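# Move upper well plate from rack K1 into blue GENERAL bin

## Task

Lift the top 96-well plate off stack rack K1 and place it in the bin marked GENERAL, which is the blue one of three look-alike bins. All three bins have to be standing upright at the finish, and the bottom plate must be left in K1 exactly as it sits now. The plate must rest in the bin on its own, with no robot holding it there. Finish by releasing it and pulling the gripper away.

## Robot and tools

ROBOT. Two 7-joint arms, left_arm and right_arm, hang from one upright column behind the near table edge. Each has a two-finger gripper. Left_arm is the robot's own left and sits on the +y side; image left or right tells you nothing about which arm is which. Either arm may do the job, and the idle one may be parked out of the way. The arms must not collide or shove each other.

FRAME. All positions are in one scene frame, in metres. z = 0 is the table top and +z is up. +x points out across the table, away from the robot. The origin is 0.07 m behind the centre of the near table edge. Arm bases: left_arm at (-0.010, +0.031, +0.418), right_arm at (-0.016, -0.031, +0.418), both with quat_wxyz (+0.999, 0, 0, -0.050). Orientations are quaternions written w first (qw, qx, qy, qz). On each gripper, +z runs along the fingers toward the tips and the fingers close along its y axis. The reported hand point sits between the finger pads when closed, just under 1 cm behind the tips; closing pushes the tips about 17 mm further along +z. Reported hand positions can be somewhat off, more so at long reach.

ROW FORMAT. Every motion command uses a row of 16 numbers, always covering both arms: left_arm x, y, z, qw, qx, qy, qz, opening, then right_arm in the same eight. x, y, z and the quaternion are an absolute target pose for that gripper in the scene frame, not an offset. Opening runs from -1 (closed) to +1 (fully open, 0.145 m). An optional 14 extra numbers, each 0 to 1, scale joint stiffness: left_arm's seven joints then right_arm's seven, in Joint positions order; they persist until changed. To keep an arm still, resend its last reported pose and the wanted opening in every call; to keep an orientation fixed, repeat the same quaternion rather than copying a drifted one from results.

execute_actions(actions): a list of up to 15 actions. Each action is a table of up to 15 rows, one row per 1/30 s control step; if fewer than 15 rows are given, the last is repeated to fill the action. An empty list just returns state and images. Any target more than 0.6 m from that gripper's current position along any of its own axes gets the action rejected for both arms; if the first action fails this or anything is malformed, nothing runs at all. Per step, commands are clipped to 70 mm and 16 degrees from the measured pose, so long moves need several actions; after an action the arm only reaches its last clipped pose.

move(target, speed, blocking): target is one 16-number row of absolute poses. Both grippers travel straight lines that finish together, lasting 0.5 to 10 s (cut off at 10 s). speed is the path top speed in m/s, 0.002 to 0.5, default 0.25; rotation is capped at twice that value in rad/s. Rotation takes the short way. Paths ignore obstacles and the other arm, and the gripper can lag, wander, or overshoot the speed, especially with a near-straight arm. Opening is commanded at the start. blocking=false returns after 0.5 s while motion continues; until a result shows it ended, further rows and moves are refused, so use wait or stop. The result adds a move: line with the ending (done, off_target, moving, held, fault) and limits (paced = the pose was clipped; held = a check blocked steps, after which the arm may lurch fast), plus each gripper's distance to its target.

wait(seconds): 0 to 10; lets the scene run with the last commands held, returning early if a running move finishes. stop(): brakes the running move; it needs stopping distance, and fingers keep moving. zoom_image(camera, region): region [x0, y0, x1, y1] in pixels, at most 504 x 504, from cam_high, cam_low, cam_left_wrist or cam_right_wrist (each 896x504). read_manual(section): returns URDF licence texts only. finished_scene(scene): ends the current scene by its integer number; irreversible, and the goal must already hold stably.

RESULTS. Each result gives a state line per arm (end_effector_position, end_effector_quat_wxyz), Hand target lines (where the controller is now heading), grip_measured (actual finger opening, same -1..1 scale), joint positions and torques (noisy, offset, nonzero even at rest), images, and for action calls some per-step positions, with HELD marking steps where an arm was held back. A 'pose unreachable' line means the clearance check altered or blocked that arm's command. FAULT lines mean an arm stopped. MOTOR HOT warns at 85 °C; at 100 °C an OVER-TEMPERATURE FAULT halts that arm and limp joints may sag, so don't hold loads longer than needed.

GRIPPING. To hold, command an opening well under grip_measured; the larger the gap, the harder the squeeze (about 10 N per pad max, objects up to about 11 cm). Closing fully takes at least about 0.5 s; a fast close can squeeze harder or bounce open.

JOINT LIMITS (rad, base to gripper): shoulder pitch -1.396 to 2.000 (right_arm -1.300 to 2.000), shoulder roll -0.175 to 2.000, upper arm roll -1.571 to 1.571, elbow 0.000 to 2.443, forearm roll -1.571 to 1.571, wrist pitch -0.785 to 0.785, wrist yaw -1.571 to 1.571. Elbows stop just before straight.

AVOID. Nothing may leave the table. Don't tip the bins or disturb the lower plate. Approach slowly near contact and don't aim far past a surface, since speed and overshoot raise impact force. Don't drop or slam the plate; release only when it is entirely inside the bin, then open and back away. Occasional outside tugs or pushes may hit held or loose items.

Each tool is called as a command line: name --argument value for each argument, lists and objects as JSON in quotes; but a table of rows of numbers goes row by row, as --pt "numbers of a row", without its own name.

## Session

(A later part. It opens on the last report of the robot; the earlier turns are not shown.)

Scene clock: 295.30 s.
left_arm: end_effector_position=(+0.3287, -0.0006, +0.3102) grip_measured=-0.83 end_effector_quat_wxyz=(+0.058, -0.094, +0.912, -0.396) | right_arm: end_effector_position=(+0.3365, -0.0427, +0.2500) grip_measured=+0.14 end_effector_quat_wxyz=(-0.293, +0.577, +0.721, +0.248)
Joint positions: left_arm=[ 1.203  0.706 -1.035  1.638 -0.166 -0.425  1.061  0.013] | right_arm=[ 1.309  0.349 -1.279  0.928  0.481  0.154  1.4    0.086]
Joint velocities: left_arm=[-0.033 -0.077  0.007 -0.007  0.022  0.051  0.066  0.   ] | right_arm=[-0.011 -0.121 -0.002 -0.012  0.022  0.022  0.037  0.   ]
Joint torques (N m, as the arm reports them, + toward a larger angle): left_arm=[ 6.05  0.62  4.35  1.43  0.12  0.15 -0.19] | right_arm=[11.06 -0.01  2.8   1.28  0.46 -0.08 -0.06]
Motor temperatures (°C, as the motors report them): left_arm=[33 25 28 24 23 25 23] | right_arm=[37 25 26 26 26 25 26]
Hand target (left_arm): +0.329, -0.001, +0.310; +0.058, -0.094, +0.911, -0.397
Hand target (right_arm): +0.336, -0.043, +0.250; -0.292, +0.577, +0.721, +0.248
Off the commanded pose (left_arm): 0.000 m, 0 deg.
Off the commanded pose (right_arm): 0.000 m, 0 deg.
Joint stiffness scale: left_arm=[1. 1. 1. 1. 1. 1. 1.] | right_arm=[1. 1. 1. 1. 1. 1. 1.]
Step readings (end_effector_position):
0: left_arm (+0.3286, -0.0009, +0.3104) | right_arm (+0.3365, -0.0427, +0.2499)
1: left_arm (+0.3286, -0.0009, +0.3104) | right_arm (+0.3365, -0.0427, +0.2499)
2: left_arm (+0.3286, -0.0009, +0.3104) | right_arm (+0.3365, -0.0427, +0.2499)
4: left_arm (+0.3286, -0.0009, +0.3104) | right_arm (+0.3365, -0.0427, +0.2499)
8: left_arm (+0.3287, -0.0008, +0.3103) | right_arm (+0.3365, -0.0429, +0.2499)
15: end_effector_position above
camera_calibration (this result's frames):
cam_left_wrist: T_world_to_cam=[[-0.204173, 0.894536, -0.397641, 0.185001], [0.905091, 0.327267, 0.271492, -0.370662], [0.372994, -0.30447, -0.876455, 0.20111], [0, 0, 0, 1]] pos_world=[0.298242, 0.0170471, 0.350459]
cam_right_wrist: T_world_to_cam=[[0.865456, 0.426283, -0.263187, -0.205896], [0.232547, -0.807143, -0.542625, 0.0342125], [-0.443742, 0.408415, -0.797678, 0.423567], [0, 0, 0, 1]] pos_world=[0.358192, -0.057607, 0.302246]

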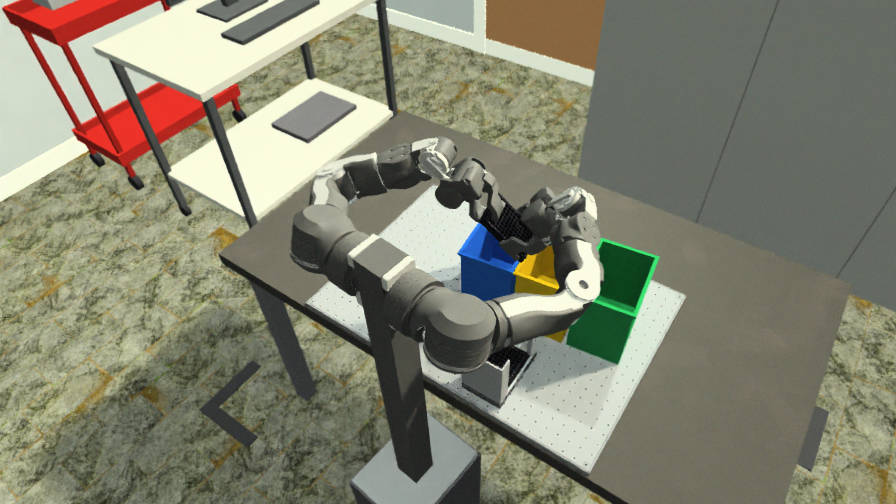

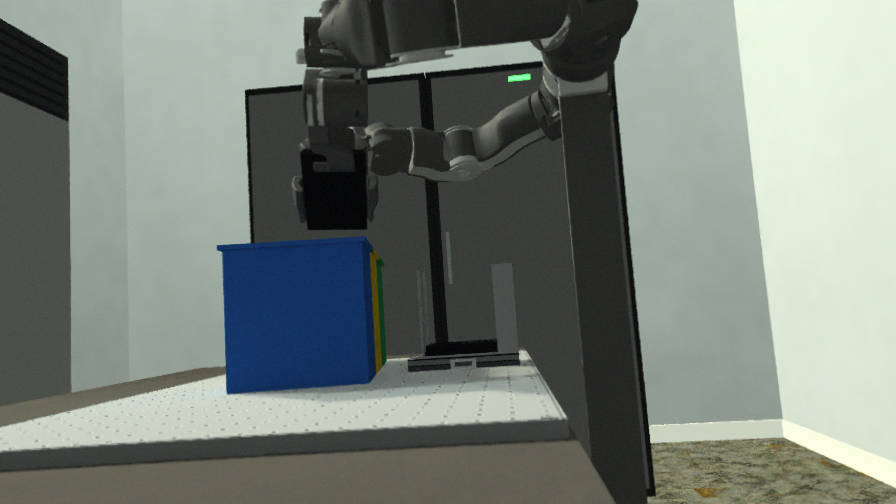

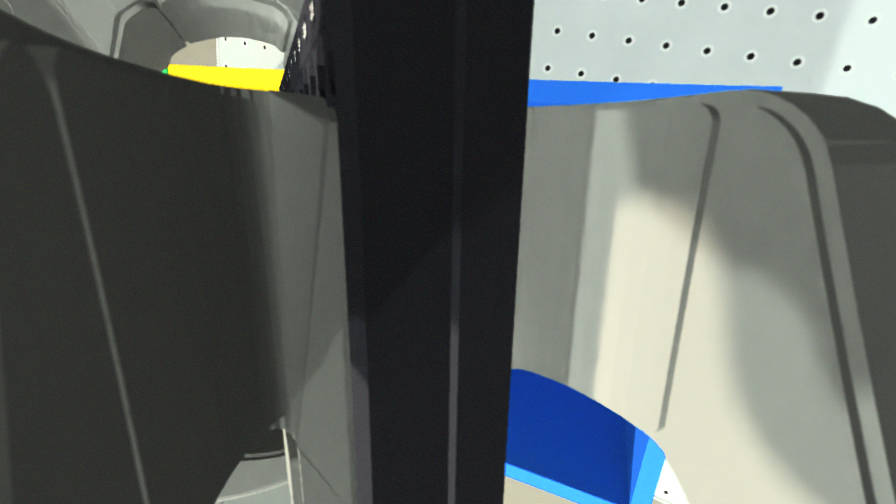

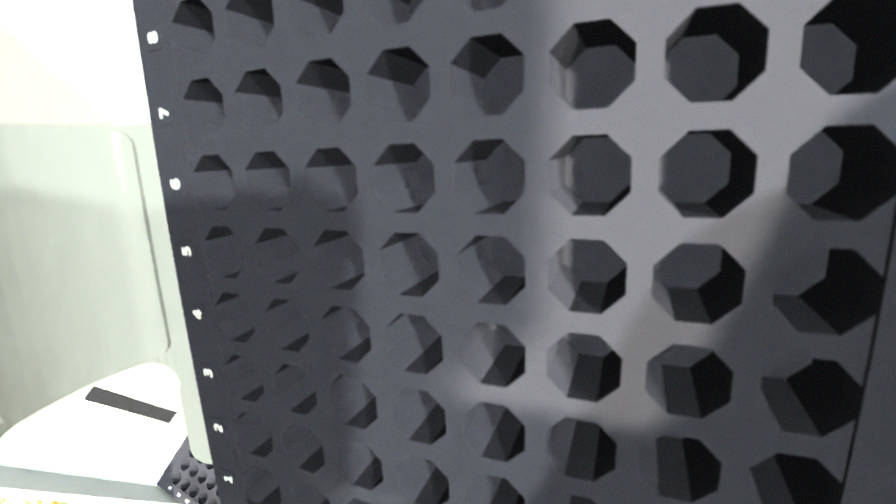

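execute_actions --actions '[[[0.3286,-0.0009,0.3104,0.058,-0.094,0.911,-0.397,-1.0,0.3365,-0.0428,0.2498,-0.292,0.577,0.721,0.248,0.0],[0.3286,-0.0009,0.3104,0.058,-0.094,0.911,-0.397,-1.0,0.3365,-0.0428,0.2498,-0.292,0.577,0.721,0.248,0.1],[0.3286,-0.0009,0.3104,0.058,-0.094,0.911,-0.397,-1.0,0.3365,-0.0428,0.2498,-0.292,0.577,0.721,0.248,0.15],[0.3286,-0.0009,0.3104,0.058,-0.094,0.911,-0.397,-1.0,0.3365,-0.0428,0.2498,-0.292,0.577,0.721,0.248,0.2],[0.3286,-0.0009,0.3104,0.058,-0.094,0.911,-0.397,-1.0,0.3365,-0.0428,0.2498,-0.292,0.577,0.721,0.248,0.28],[0.3286,-0.0009,0.3104,0.058,-0.094,0.911,-0.397,-1.0,0.3365,-0.0428,0.2498,-0.292,0.577,0.721,0.248,0.36],[0.3286,-0.0009,0.3104,0.058,-0.094,0.911,-0.397,-1.0,0.3365,-0.0428,0.2498,-0.292,0.577,0.721,0.248,0.46],[0.3286,-0.0009,0.3104,0.058,-0.094,0.911,-0.397,-1.0,0.3365,-0.0428,0.2498,-0.292,0.577,0.721,0.248,0.56],[0.3286,-0.0009,0.3104,0.058,-0.094,0.911,-0.397,-1.0,0.3365,-0.0428,0.2498,-0.292,0.577,0.721,0.248,0.66],[0.3286,-0.0009,0.3104,0.058,-0.094,0.911,-0.397,-1.0,0.3365,-0.0428,0.2498,-0.292,0.577,0.721,0.248,0.76],[0.3286,-0.0009,0.3104,0.058,-0.094,0.911,-0.397,-1.0,0.3365,-0.0428,0.2498,-0.292,0.577,0.721,0.248,0.85]]]'

Scene clock: 302.20 s.
left_arm: end_effector_position=(+0.3287, -0.0006, +0.3102) grip_measured=-0.83 end_effector_quat_wxyz=(+0.058, -0.094, +0.912, -0.396) | right_arm: end_effector_position=(+0.3365, -0.0427, +0.2500) grip_measured=+0.85 end_effector_quat_wxyz=(-0.293, +0.577, +0.721, +0.248)
Joint positions: left_arm=[ 1.203  0.706 -1.035  1.638 -0.166 -0.425  1.061  0.012] | right_arm=[ 1.309  0.349 -1.279  0.928  0.481  0.154  1.4    0.135]
Joint velocities: left_arm=[ 0.011  0.011  0.022  0.012  0.037 -0.051 -0.022 -0.   ] | right_arm=[-0.055 -0.033  0.007 -0.012  0.051 -0.022  0.11   0.   ]
Joint torques (N m, as the arm reports them, + toward a larger angle): left_arm=[ 6.04  0.65  4.37  1.4   0.13  0.16 -0.19] | right_arm=[11.04  0.02  2.79  1.33  0.46 -0.06 -0.04]
Motor temperatures (°C, as the motors report them): left_arm=[33 25 28 24 23 25 23] | right_arm=[38 25 26 25 26 25 26]
Hand target (left_arm): +0.329, -0.001, +0.310; +0.058, -0.094, +0.911, -0.397
Hand target (right_arm): +0.336, -0.043, +0.250; -0.292, +0.577, +0.721, +0.248
Off the commanded pose (left_arm): 0.000 m, 0 deg.
Off the commanded pose (right_arm): 0.000 m, 0 deg.
Joint stiffness scale: left_arm=[1. 1. 1. 1. 1. 1. 1.] | right_arm=[1. 1. 1. 1. 1. 1. 1.]
Step readings (end_effector_position):
0: left_arm (+0.3287, -0.0006, +0.3102) | right_arm (+0.3365, -0.0427, +0.2500)
1: left_arm (+0.3287, -0.0006, +0.3102) | right_arm (+0.3365, -0.0427, +0.2500)
2: left_arm (+0.3287, -0.0006, +0.3102) | right_arm (+0.3365, -0.0427, +0.2500)
4: left_arm (+0.3287, -0.0006, +0.3102) | right_arm (+0.3365, -0.0427, +0.2500)
8: left_arm (+0.3287, -0.0006, +0.3102) | right_arm (+0.3365, -0.0427, +0.2500)
15: end_effector_position above
camera_calibration (this result's frames):
cam_left_wrist: T_world_to_cam=[[-0.204173, 0.894536, -0.397641, 0.185001], [0.905091, 0.327267, 0.271492, -0.370662], [0.372994, -0.30447, -0.876455, 0.20111], [0, 0, 0, 1]] pos_world=[0.298242, 0.0170471, 0.350459]
cam_right_wrist: T_world_to_cam=[[0.865456, 0.426283, -0.263187, -0.205896], [0.232547, -0.807143, -0.542625, 0.0342125], [-0.443742, 0.408415, -0.797678, 0.423567], [0, 0, 0, 1]] pos_world=[0.358192, -0.057607, 0.302246]

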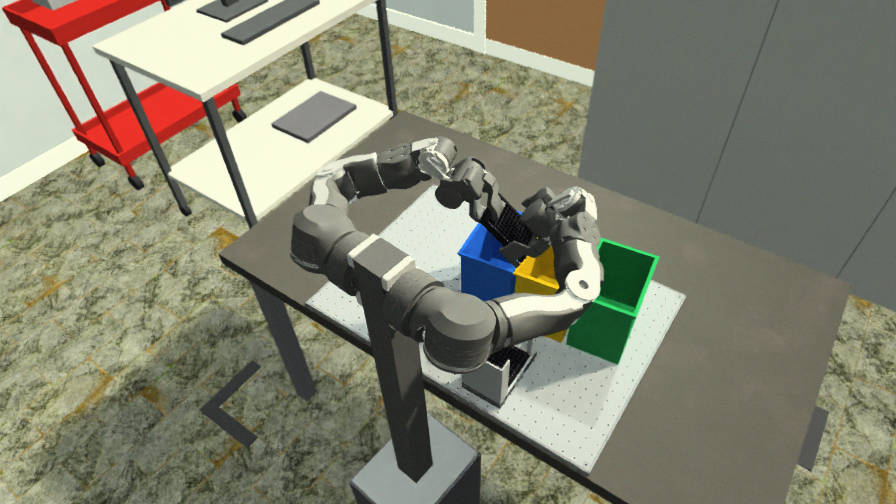

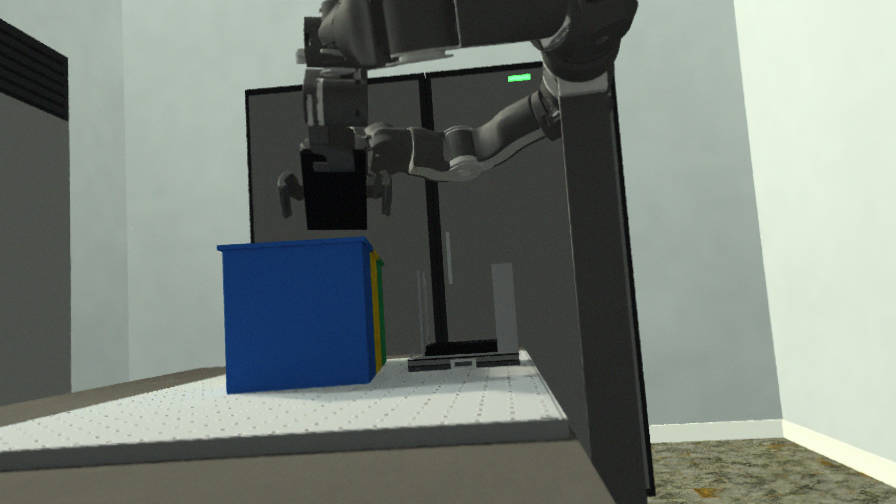

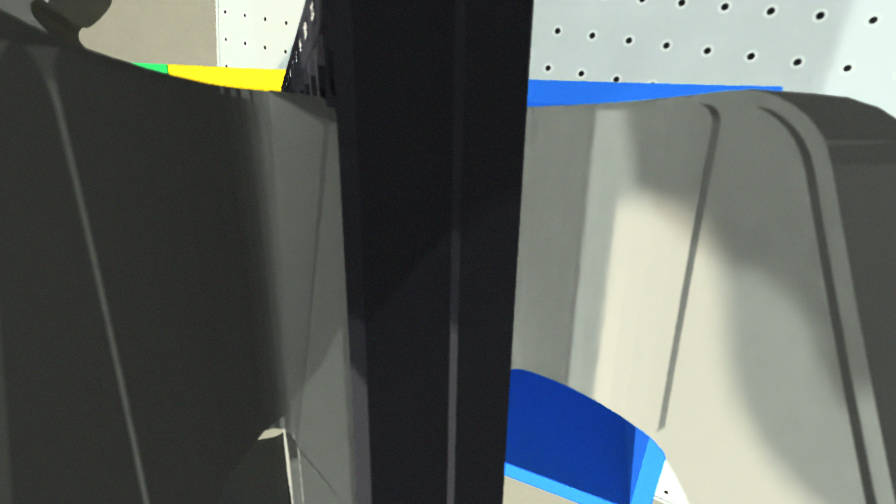

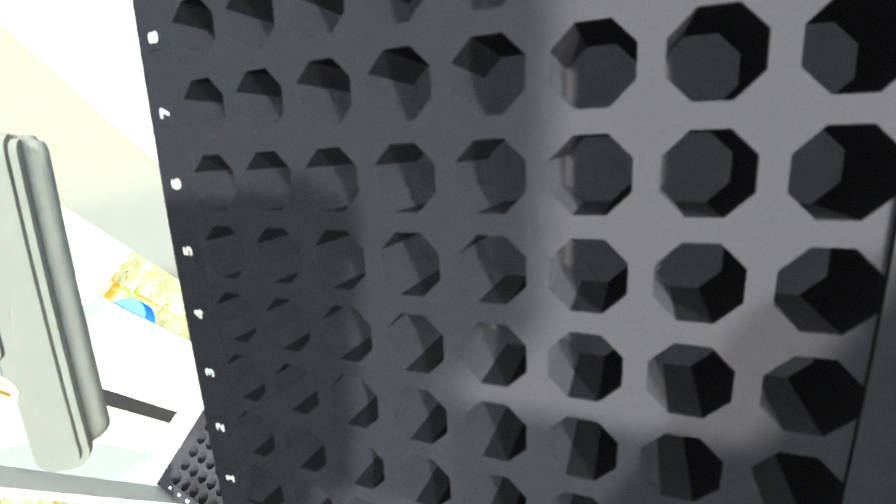

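execute_actions --actions '[]'

Scene clock: 316.20 s.
left_arm: end_effector_position=(+0.3287, -0.0006, +0.3102) grip_measured=-0.83 end_effector_quat_wxyz=(+0.058, -0.094, +0.912, -0.396) | right_arm: end_effector_position=(+0.3365, -0.0427, +0.2500) grip_measured=+0.85 end_effector_quat_wxyz=(-0.293, +0.577, +0.721, +0.248)
Joint positions: left_arm=[ 1.203  0.706 -1.035  1.638 -0.166 -0.425  1.061  0.012] | right_arm=[ 1.309  0.349 -1.279  0.928  0.481  0.154  1.4    0.135]
Joint velocities: left_arm=[-0.055 -0.033  0.007 -0.007 -0.037 -0.007  0.037 -0.   ] | right_arm=[-0.033 -0.033 -0.017  0.002 -0.022 -0.007 -0.007  0.   ]
Joint torques (N m, as the arm reports them, + toward a larger angle): left_arm=[ 6.06  0.65  4.37  1.4   0.13  0.16 -0.19] | right_arm=[11.1  -0.09  2.79  1.27  0.45 -0.08 -0.05]
Motor temperatures (°C, as the motors report them): left_arm=[33 25 28 24 23 25 23] | right_arm=[39 25 26 25 26 25 26]
Hand target (left_arm): +0.329, -0.001, +0.310; +0.058, -0.094, +0.911, -0.397
Hand target (right_arm): +0.336, -0.043, +0.250; -0.292, +0.577, +0.721, +0.248
Off the commanded pose (left_arm): 0.000 m, 0 deg.
Off the commanded pose (right_arm): 0.000 m, 0 deg.
Joint stiffness scale: left_arm=[1. 1. 1. 1. 1. 1. 1.] | right_arm=[1. 1. 1. 1. 1. 1. 1.]
camera_calibration (this result's frames):
cam_left_wrist: T_world_to_cam=[[-0.204173, 0.894536, -0.397641, 0.185001], [0.905091, 0.327267, 0.271492, -0.370662], [0.372994, -0.30447, -0.876455, 0.20111], [0, 0, 0, 1]] pos_world=[0.298242, 0.0170471, 0.350459]
cam_right_wrist: T_world_to_cam=[[0.865456, 0.426283, -0.263187, -0.205896], [0.232547, -0.807143, -0.542625, 0.0342125], [-0.443742, 0.408415, -0.797678, 0.423567], [0, 0, 0, 1]] pos_world=[0.358192, -0.057607, 0.302246]

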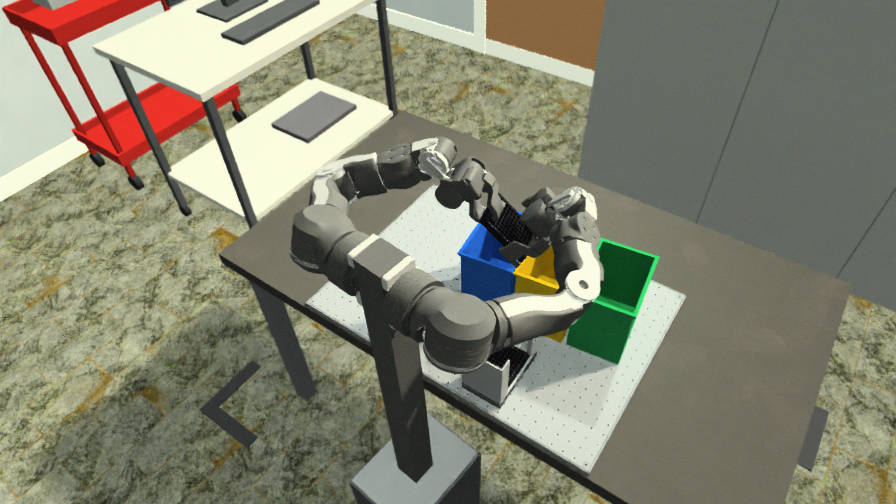

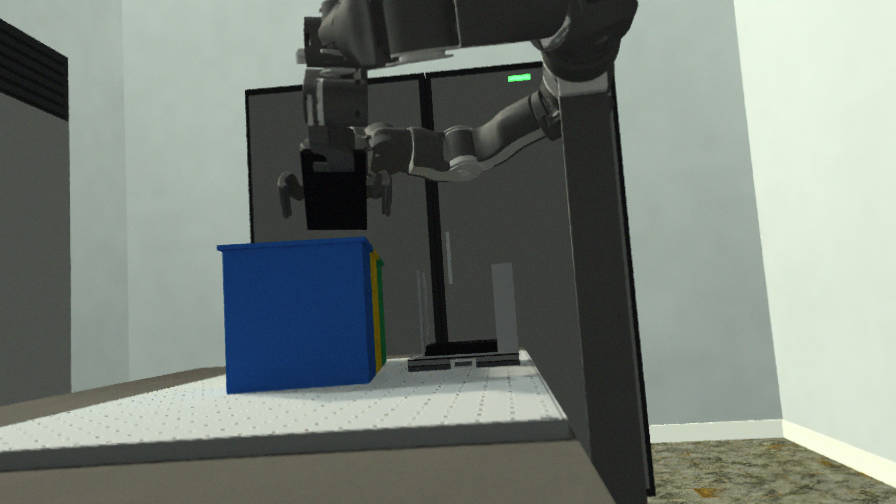

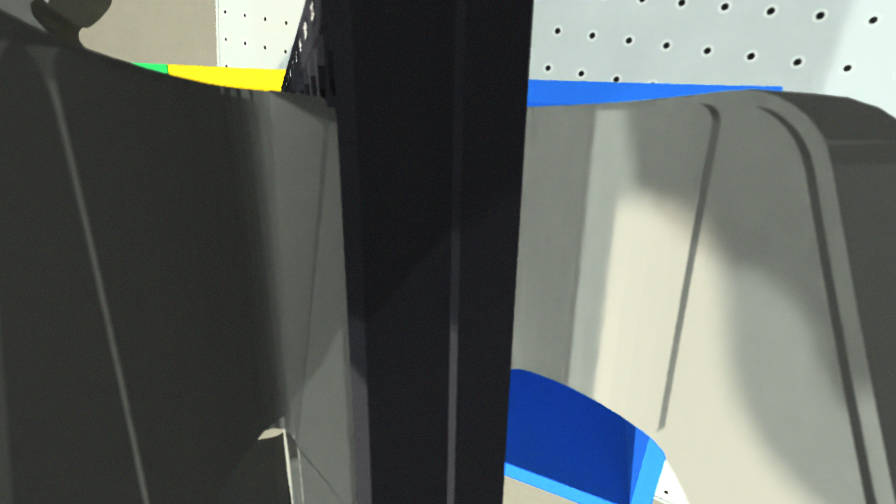

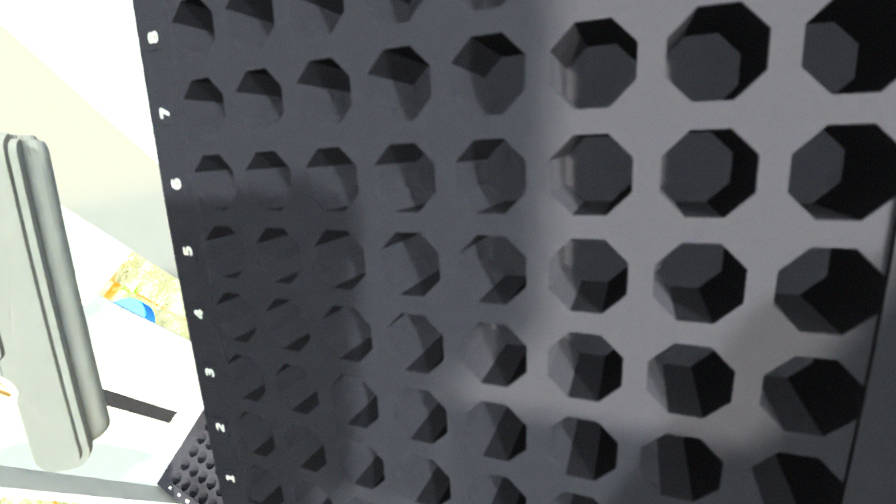

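move --target '[0.357,0.040,0.316,0.0226,-0.0842,0.9622,-0.2578,-1.0, 0.28,-0.21,0.30,-0.2330,0.7330,0.5624,0.3036,0.85]' --speed 0.2

Scene clock: 348.50 s.
left_arm: end_effector_position=(+0.3560, +0.0383, +0.3155) grip_measured=-0.83 end_effector_quat_wxyz=(+0.023, -0.085, +0.962, -0.260) | right_arm: end_effector_position=(+0.2812, -0.2099, +0.3004) grip_measured=+0.85 end_effector_quat_wxyz=(-0.231, +0.732, +0.564, +0.306)
Joint positions: left_arm=[ 1.422  0.618 -1.135  1.342  0.012 -0.595  1.417  0.012] | right_arm=[ 1.281  1.137 -1.173  1.455  0.672  0.392  1.325  0.135]
Joint velocities: left_arm=[-0.033  0.033  0.012 -0.002 -0.095 -0.051  0.066  0.   ] | right_arm=[-0.011  0.033 -0.002  0.022 -0.007  0.051 -0.007 -0.   ]
Joint torques (N m, as the arm reports them, + toward a larger angle): left_arm=[7.25 0.04 3.75 0.77 0.19 0.01 0.03] | right_arm=[8.03 1.9  3.58 0.32 0.47 0.05 0.08]
Motor temperatures (°C, as the motors report them): left_arm=[34 25 28 24 23 25 23] | right_arm=[40 25 26 25 26 25 26]
Hand target (left_arm): +0.355, +0.038, +0.315; +0.022, -0.083, +0.962, -0.258
Hand target (right_arm): +0.281, -0.210, +0.301; -0.232, +0.732, +0.563, +0.305
Off the commanded pose (left_arm): 0.002 m, 0 deg.
Off the commanded pose (right_arm): 0.001 m, 0 deg.
Joint stiffness scale: left_arm=[1. 1. 1. 1. 1. 1. 1.] | right_arm=[1. 1. 1. 1. 1. 1. 1.]
move: done
camera_calibration (this result's frames):
cam_left_wrist: T_world_to_cam=[[-0.191513, 0.974905, -0.113507, 0.0606041], [0.939488, 0.215557, 0.266267, -0.415837], [0.284052, -0.0556447, -0.957193, 0.255086], [0, 0, 0, 1]] pos_world=[0.329823, 0.0447475, 0.361769]
cam_right_wrist: T_world_to_cam=[[0.961271, -0.0133562, -0.275281, -0.189145], [-0.166981, -0.822852, -0.543169, 0.0486383], [-0.219261, 0.568099, -0.793214, 0.47656], [0, 0, 0, 1]] pos_world=[0.294432, -0.233237, 0.352365]

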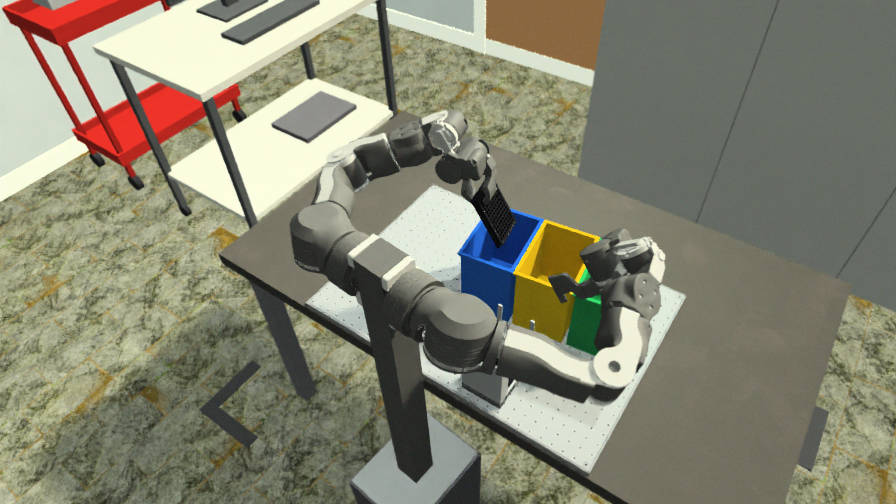

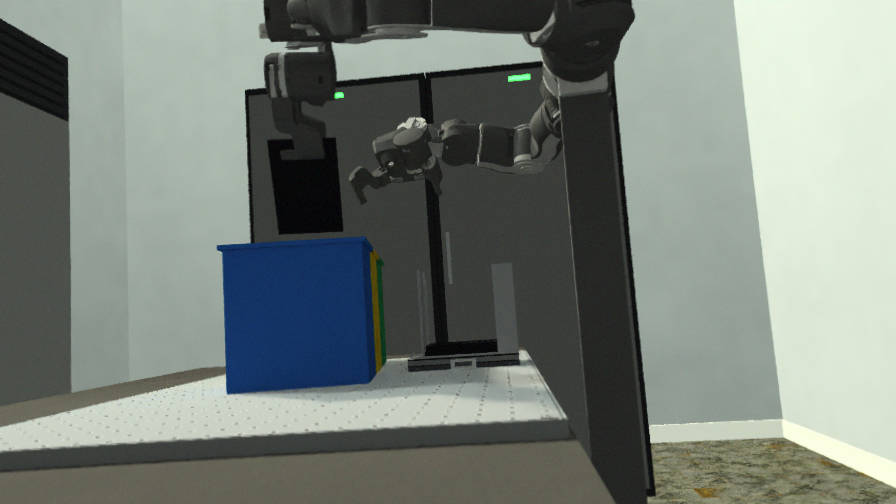

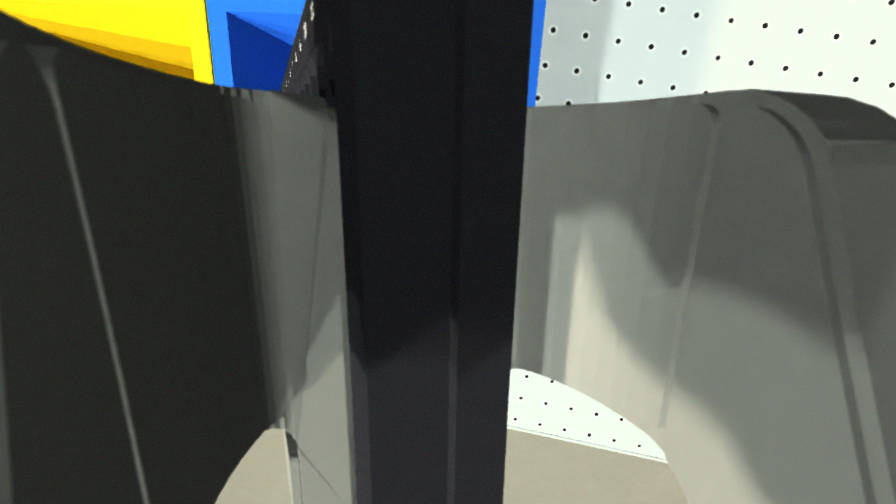

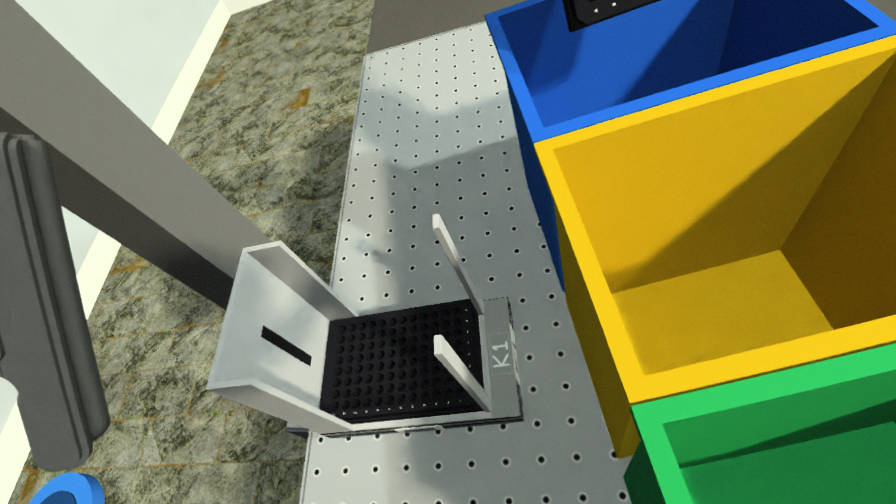

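move --target '[0.361,0.003,0.216,0.0082,-0.0780,0.9915,-0.1042,-1.0, 0.281,-0.21,0.3004,-0.232,0.732,0.563,0.305,0.85]' --speed 0.13

Scene clock: 379.33 s.
left_arm: end_effector_position=(+0.3594, +0.0019, +0.2148) grip_measured=-0.83 end_effector_quat_wxyz=(+0.009, -0.078, +0.992, -0.102) | right_arm: end_effector_position=(+0.2812, -0.2099, +0.3004) grip_measured=+0.85 end_effector_quat_wxyz=(-0.231, +0.732, +0.564, +0.306)
Joint positions: left_arm=[ 1.316  0.303 -1.313  1.098 -0.271 -0.555  1.417  0.012] | right_arm=[ 1.281  1.137 -1.173  1.455  0.672  0.392  1.325  0.135]
Joint velocities: left_arm=[ 0.033 -0.033  0.002 -0.002  0.051  0.007 -0.022  0.   ] | right_arm=[ 0.011 -0.033 -0.007 -0.017 -0.051  0.007  0.022  0.   ]
Joint torques (N m, as the arm reports them, + toward a larger angle): left_arm=[ 7.53  0.04  3.63  1.12 -0.04  0.15  0.03] | right_arm=[ 7.68  1.67  3.37  0.26  0.47 -0.01  0.04]
Motor temperatures (°C, as the motors report them): left_arm=[37 25 28 24 23 25 23] | right_arm=[38 25 26 25 26 25 26]
Hand target (left_arm): +0.360, +0.002, +0.214; +0.009, -0.080, +0.991, -0.103
Hand target (right_arm): +0.281, -0.210, +0.300; -0.232, +0.732, +0.563, +0.305
Off the commanded pose (left_arm): 0.002 m, 0 deg.
Off the commanded pose (right_arm): 0.000 m, 0 deg.
Joint stiffness scale: left_arm=[1. 1. 1. 1. 1. 1. 1.] | right_arm=[1. 1. 1. 1. 1. 1. 1.]
move: done
camera_calibration (this result's frames):
cam_left_wrist: T_world_to_cam=[[-0.171242, 0.963204, 0.207156, 0.00920242], [0.956579, 0.112209, 0.269009, -0.390938], [0.235866, 0.244227, -0.940596, 0.168835], [0, 0, 0, 1]] pos_world=[0.335717, -0.0062312, 0.262065]
cam_right_wrist: T_world_to_cam=[[0.961271, -0.0133562, -0.275281, -0.189145], [-0.166981, -0.822852, -0.543169, 0.0486383], [-0.219261, 0.568099, -0.793214, 0.47656], [0, 0, 0, 1]] pos_world=[0.294432, -0.233237, 0.352365]

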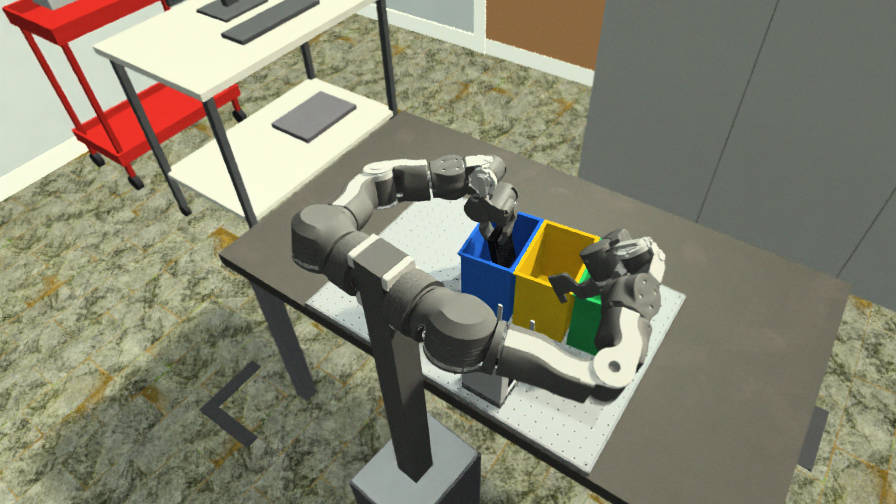

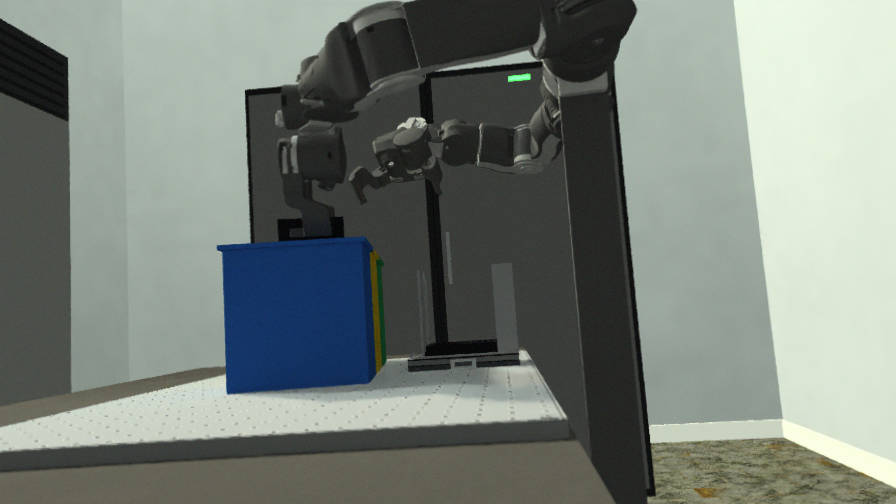

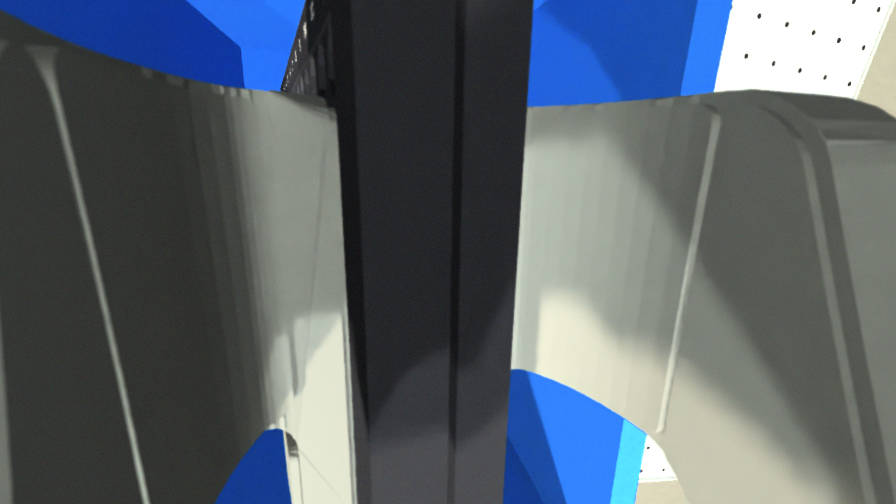

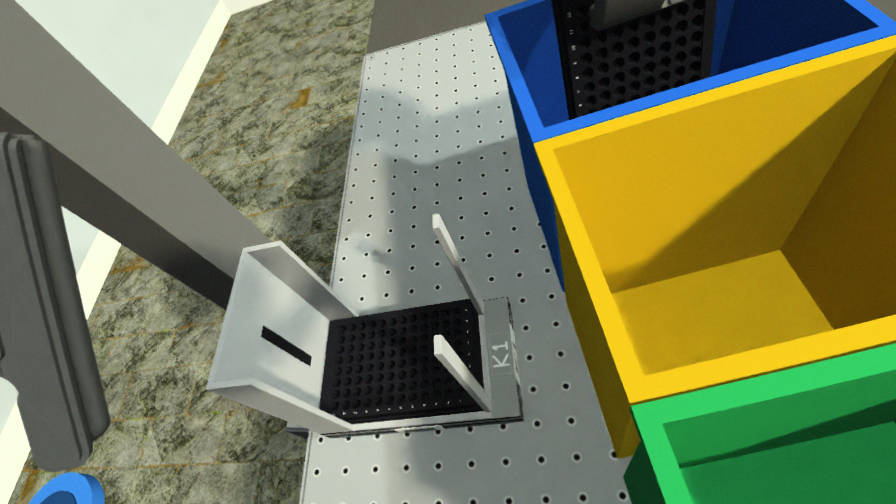

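zoom_image --camera "cam_low" --region '[200, 120, 400, 280]'

zoom_image --camera "cam_left_wrist" --region '[0, 0, 320, 120]'

Region (200, 120, 400, 280) of cam_low's 896x504 image, scaled by 2.520, with more detail than that image has; it fills the top 403 rows of this view, and the rest is white.

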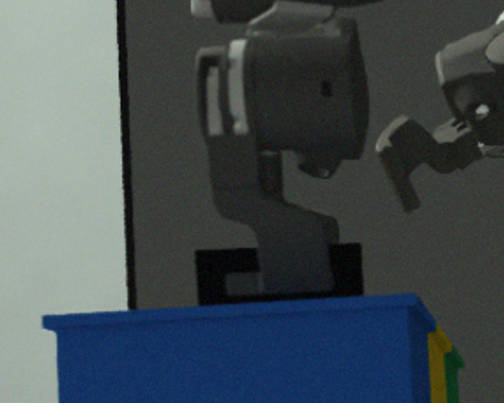

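Region (0, 0, 320, 120) of cam_left_wrist's 896x504 image, scaled by 1.575, with more detail than that image has; it fills the top 189 rows of this view, and the rest is white.

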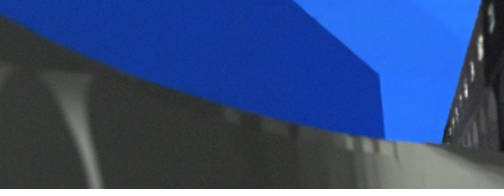

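zoom_image --camera "cam_left_wrist" --region '[0, 0, 60, 30]'

zoom_image --camera "cam_right_wrist" --region '[470, 0, 896, 160]'

zoom_image --camera "cam_high" --region '[440, 150, 600, 290]'

Region (0, 0, 60, 30) of cam_left_wrist's 896x504 image, scaled by 8.400, with more detail than that image has.

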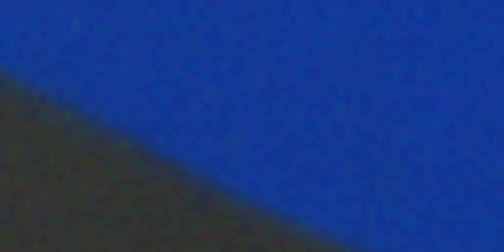

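Region (470, 0, 896, 160) of cam_right_wrist's 896x504 image, scaled by 1.183, with more detail than that image has; it fills the top 189 rows of this view, and the rest is white.

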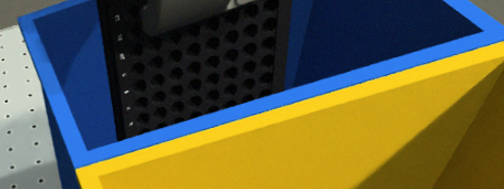

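Region (440, 150, 600, 290) of cam_high's 896x504 image, scaled by 3.150, with more detail than that image has; it fills the top 441 rows of this view, and the rest is white.

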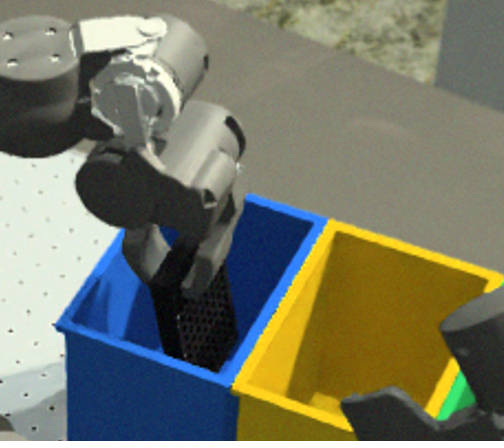

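move --target '[0.361,-0.004,0.164,0.0055,-0.0783,0.9945,-0.0696,-1.0, 0.281,-0.21,0.3004,-0.232,0.732,0.563,0.305,0.85]' --speed 0.08

Scene clock: 396.63 s.
left_arm: end_effector_position=(+0.3602, -0.0037, +0.1636) grip_measured=-0.83 end_effector_quat_wxyz=(+0.006, -0.080, +0.995, -0.067) | right_arm: end_effector_position=(+0.2812, -0.2099, +0.3004) grip_measured=+0.85 end_effector_quat_wxyz=(-0.231, +0.732, +0.564, +0.306)
Joint positions: left_arm=[ 1.221  0.197 -1.351  0.94  -0.42  -0.586  1.333  0.012] | right_arm=[ 1.281  1.137 -1.173  1.455  0.672  0.392  1.325  0.135]
Joint velocities: left_arm=[ 0.033  0.011  0.002 -0.002 -0.051 -0.007 -0.037 -0.   ] | right_arm=[-0.011  0.033 -0.017  0.007 -0.022 -0.022 -0.037  0.   ]
Joint torques (N m, as the arm reports them, + toward a larger angle): left_arm=[ 7.54 -0.21  3.49  1.43 -0.05  0.   -0.01] | right_arm=[ 7.77  1.56  3.45  0.21  0.44 -0.01  0.03]
Motor temperatures (°C, as the motors report them): left_arm=[37 25 28 24 23 25 23] | right_arm=[37 25 26 25 26 25 26]
Hand target (left_arm): +0.360, -0.004, +0.163; +0.006, -0.079, +0.994, -0.069
Hand target (right_arm): +0.281, -0.210, +0.300; -0.232, +0.732, +0.563, +0.305
Off the commanded pose (left_arm): 0.001 m, 0 deg.
Off the commanded pose (right_arm): 0.000 m, 0 deg.
Joint stiffness scale: left_arm=[1. 1. 1. 1. 1. 1. 1.] | right_arm=[1. 1. 1. 1. 1. 1. 1.]
move: done
camera_calibration (this result's frames):
cam_left_wrist: T_world_to_cam=[[-0.171384, 0.94563, 0.276426, 0.0139656], [0.959473, 0.0964968, 0.264764, -0.377667], [0.223694, 0.3106, -0.923845, 0.123695], [0, 0, 0, 1]] pos_world=[0.337085, -0.0151823, 0.210407]
cam_right_wrist: T_world_to_cam=[[0.961271, -0.0133562, -0.275281, -0.189145], [-0.166981, -0.822852, -0.543169, 0.0486383], [-0.219261, 0.568099, -0.793214, 0.47656], [0, 0, 0, 1]] pos_world=[0.294432, -0.233237, 0.352365]

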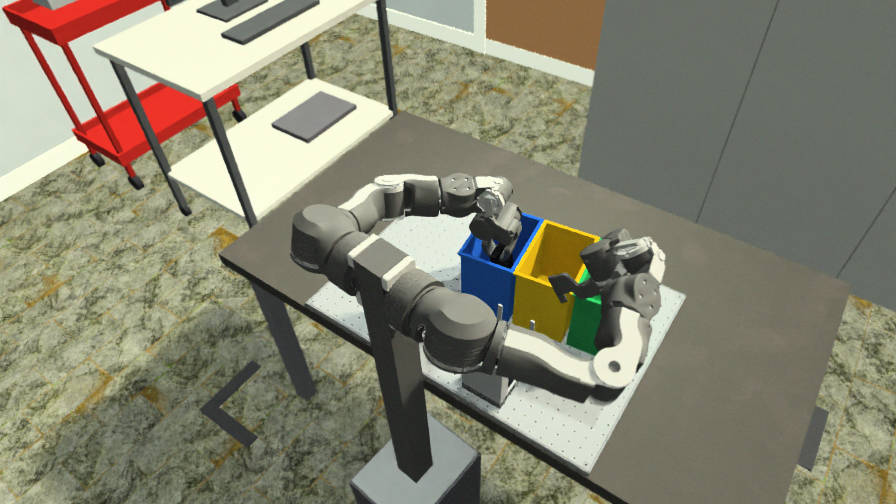

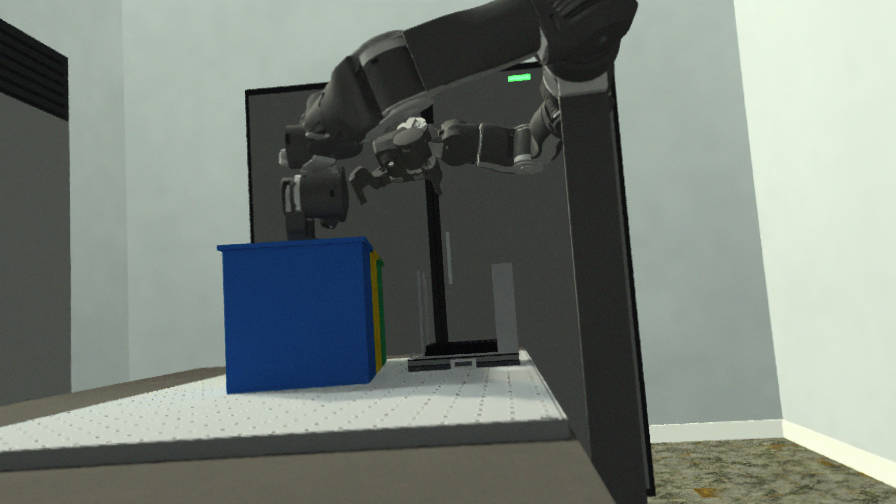

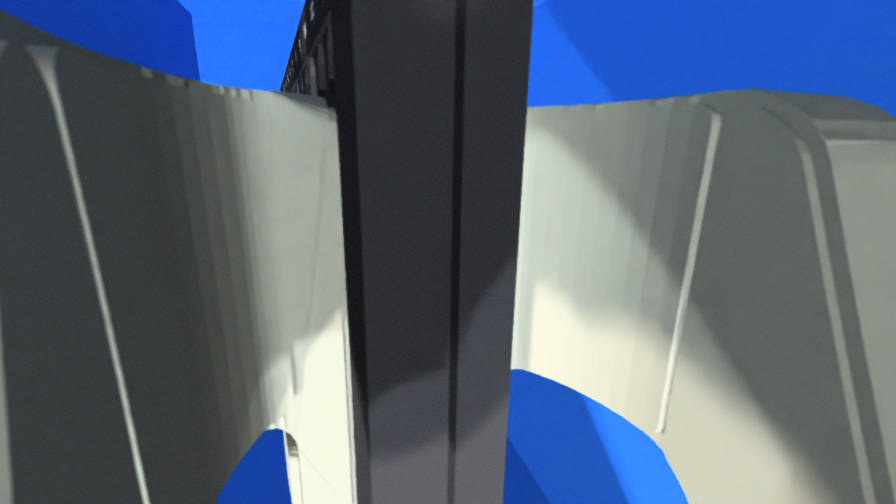

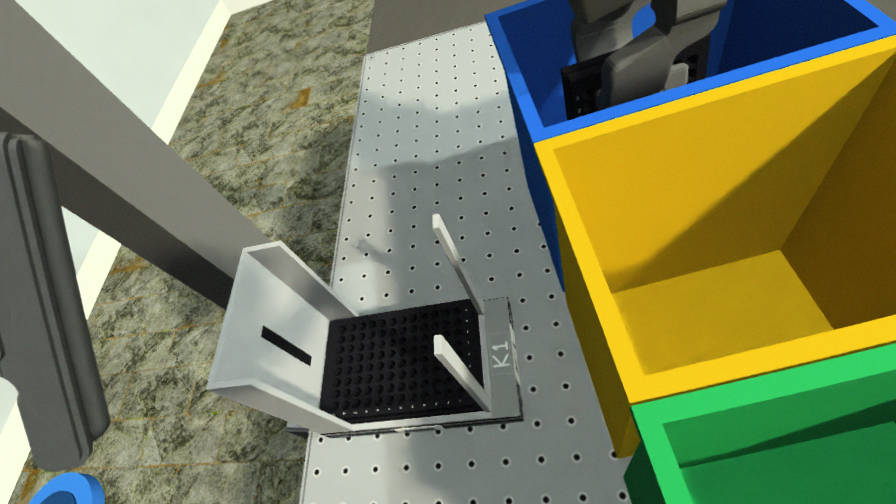

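zoom_image --camera "cam_low" --region '[200, 120, 400, 280]'

zoom_image --camera "cam_right_wrist" --region '[470, 0, 896, 160]'

zoom_image --camera "cam_high" --region '[450, 190, 560, 290]'

Region (200, 120, 400, 280) of cam_low's 896x504 image, scaled by 2.520, with more detail than that image has; it fills the top 403 rows of this view, and the rest is white.

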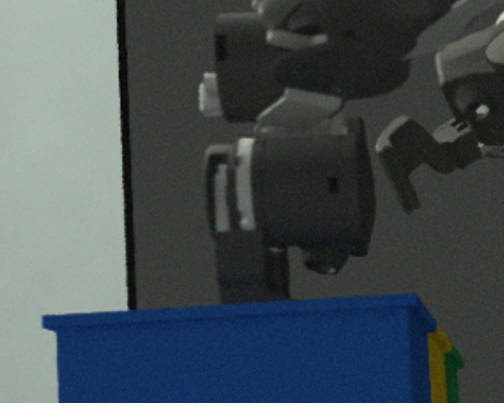

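Region (470, 0, 896, 160) of cam_right_wrist's 896x504 image, scaled by 1.183, with more detail than that image has; it fills the top 189 rows of this view, and the rest is white.

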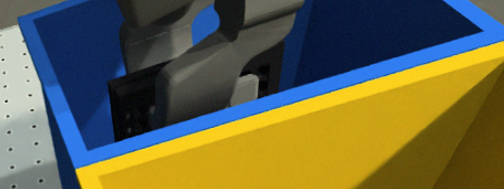

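Region (450, 190, 560, 290) of cam_high's 896x504 image, scaled by 4.582, with more detail than that image has; it fills the top 458 rows of this view, and the rest is white.

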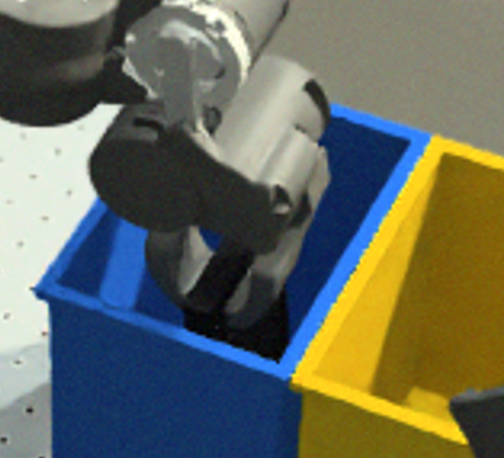

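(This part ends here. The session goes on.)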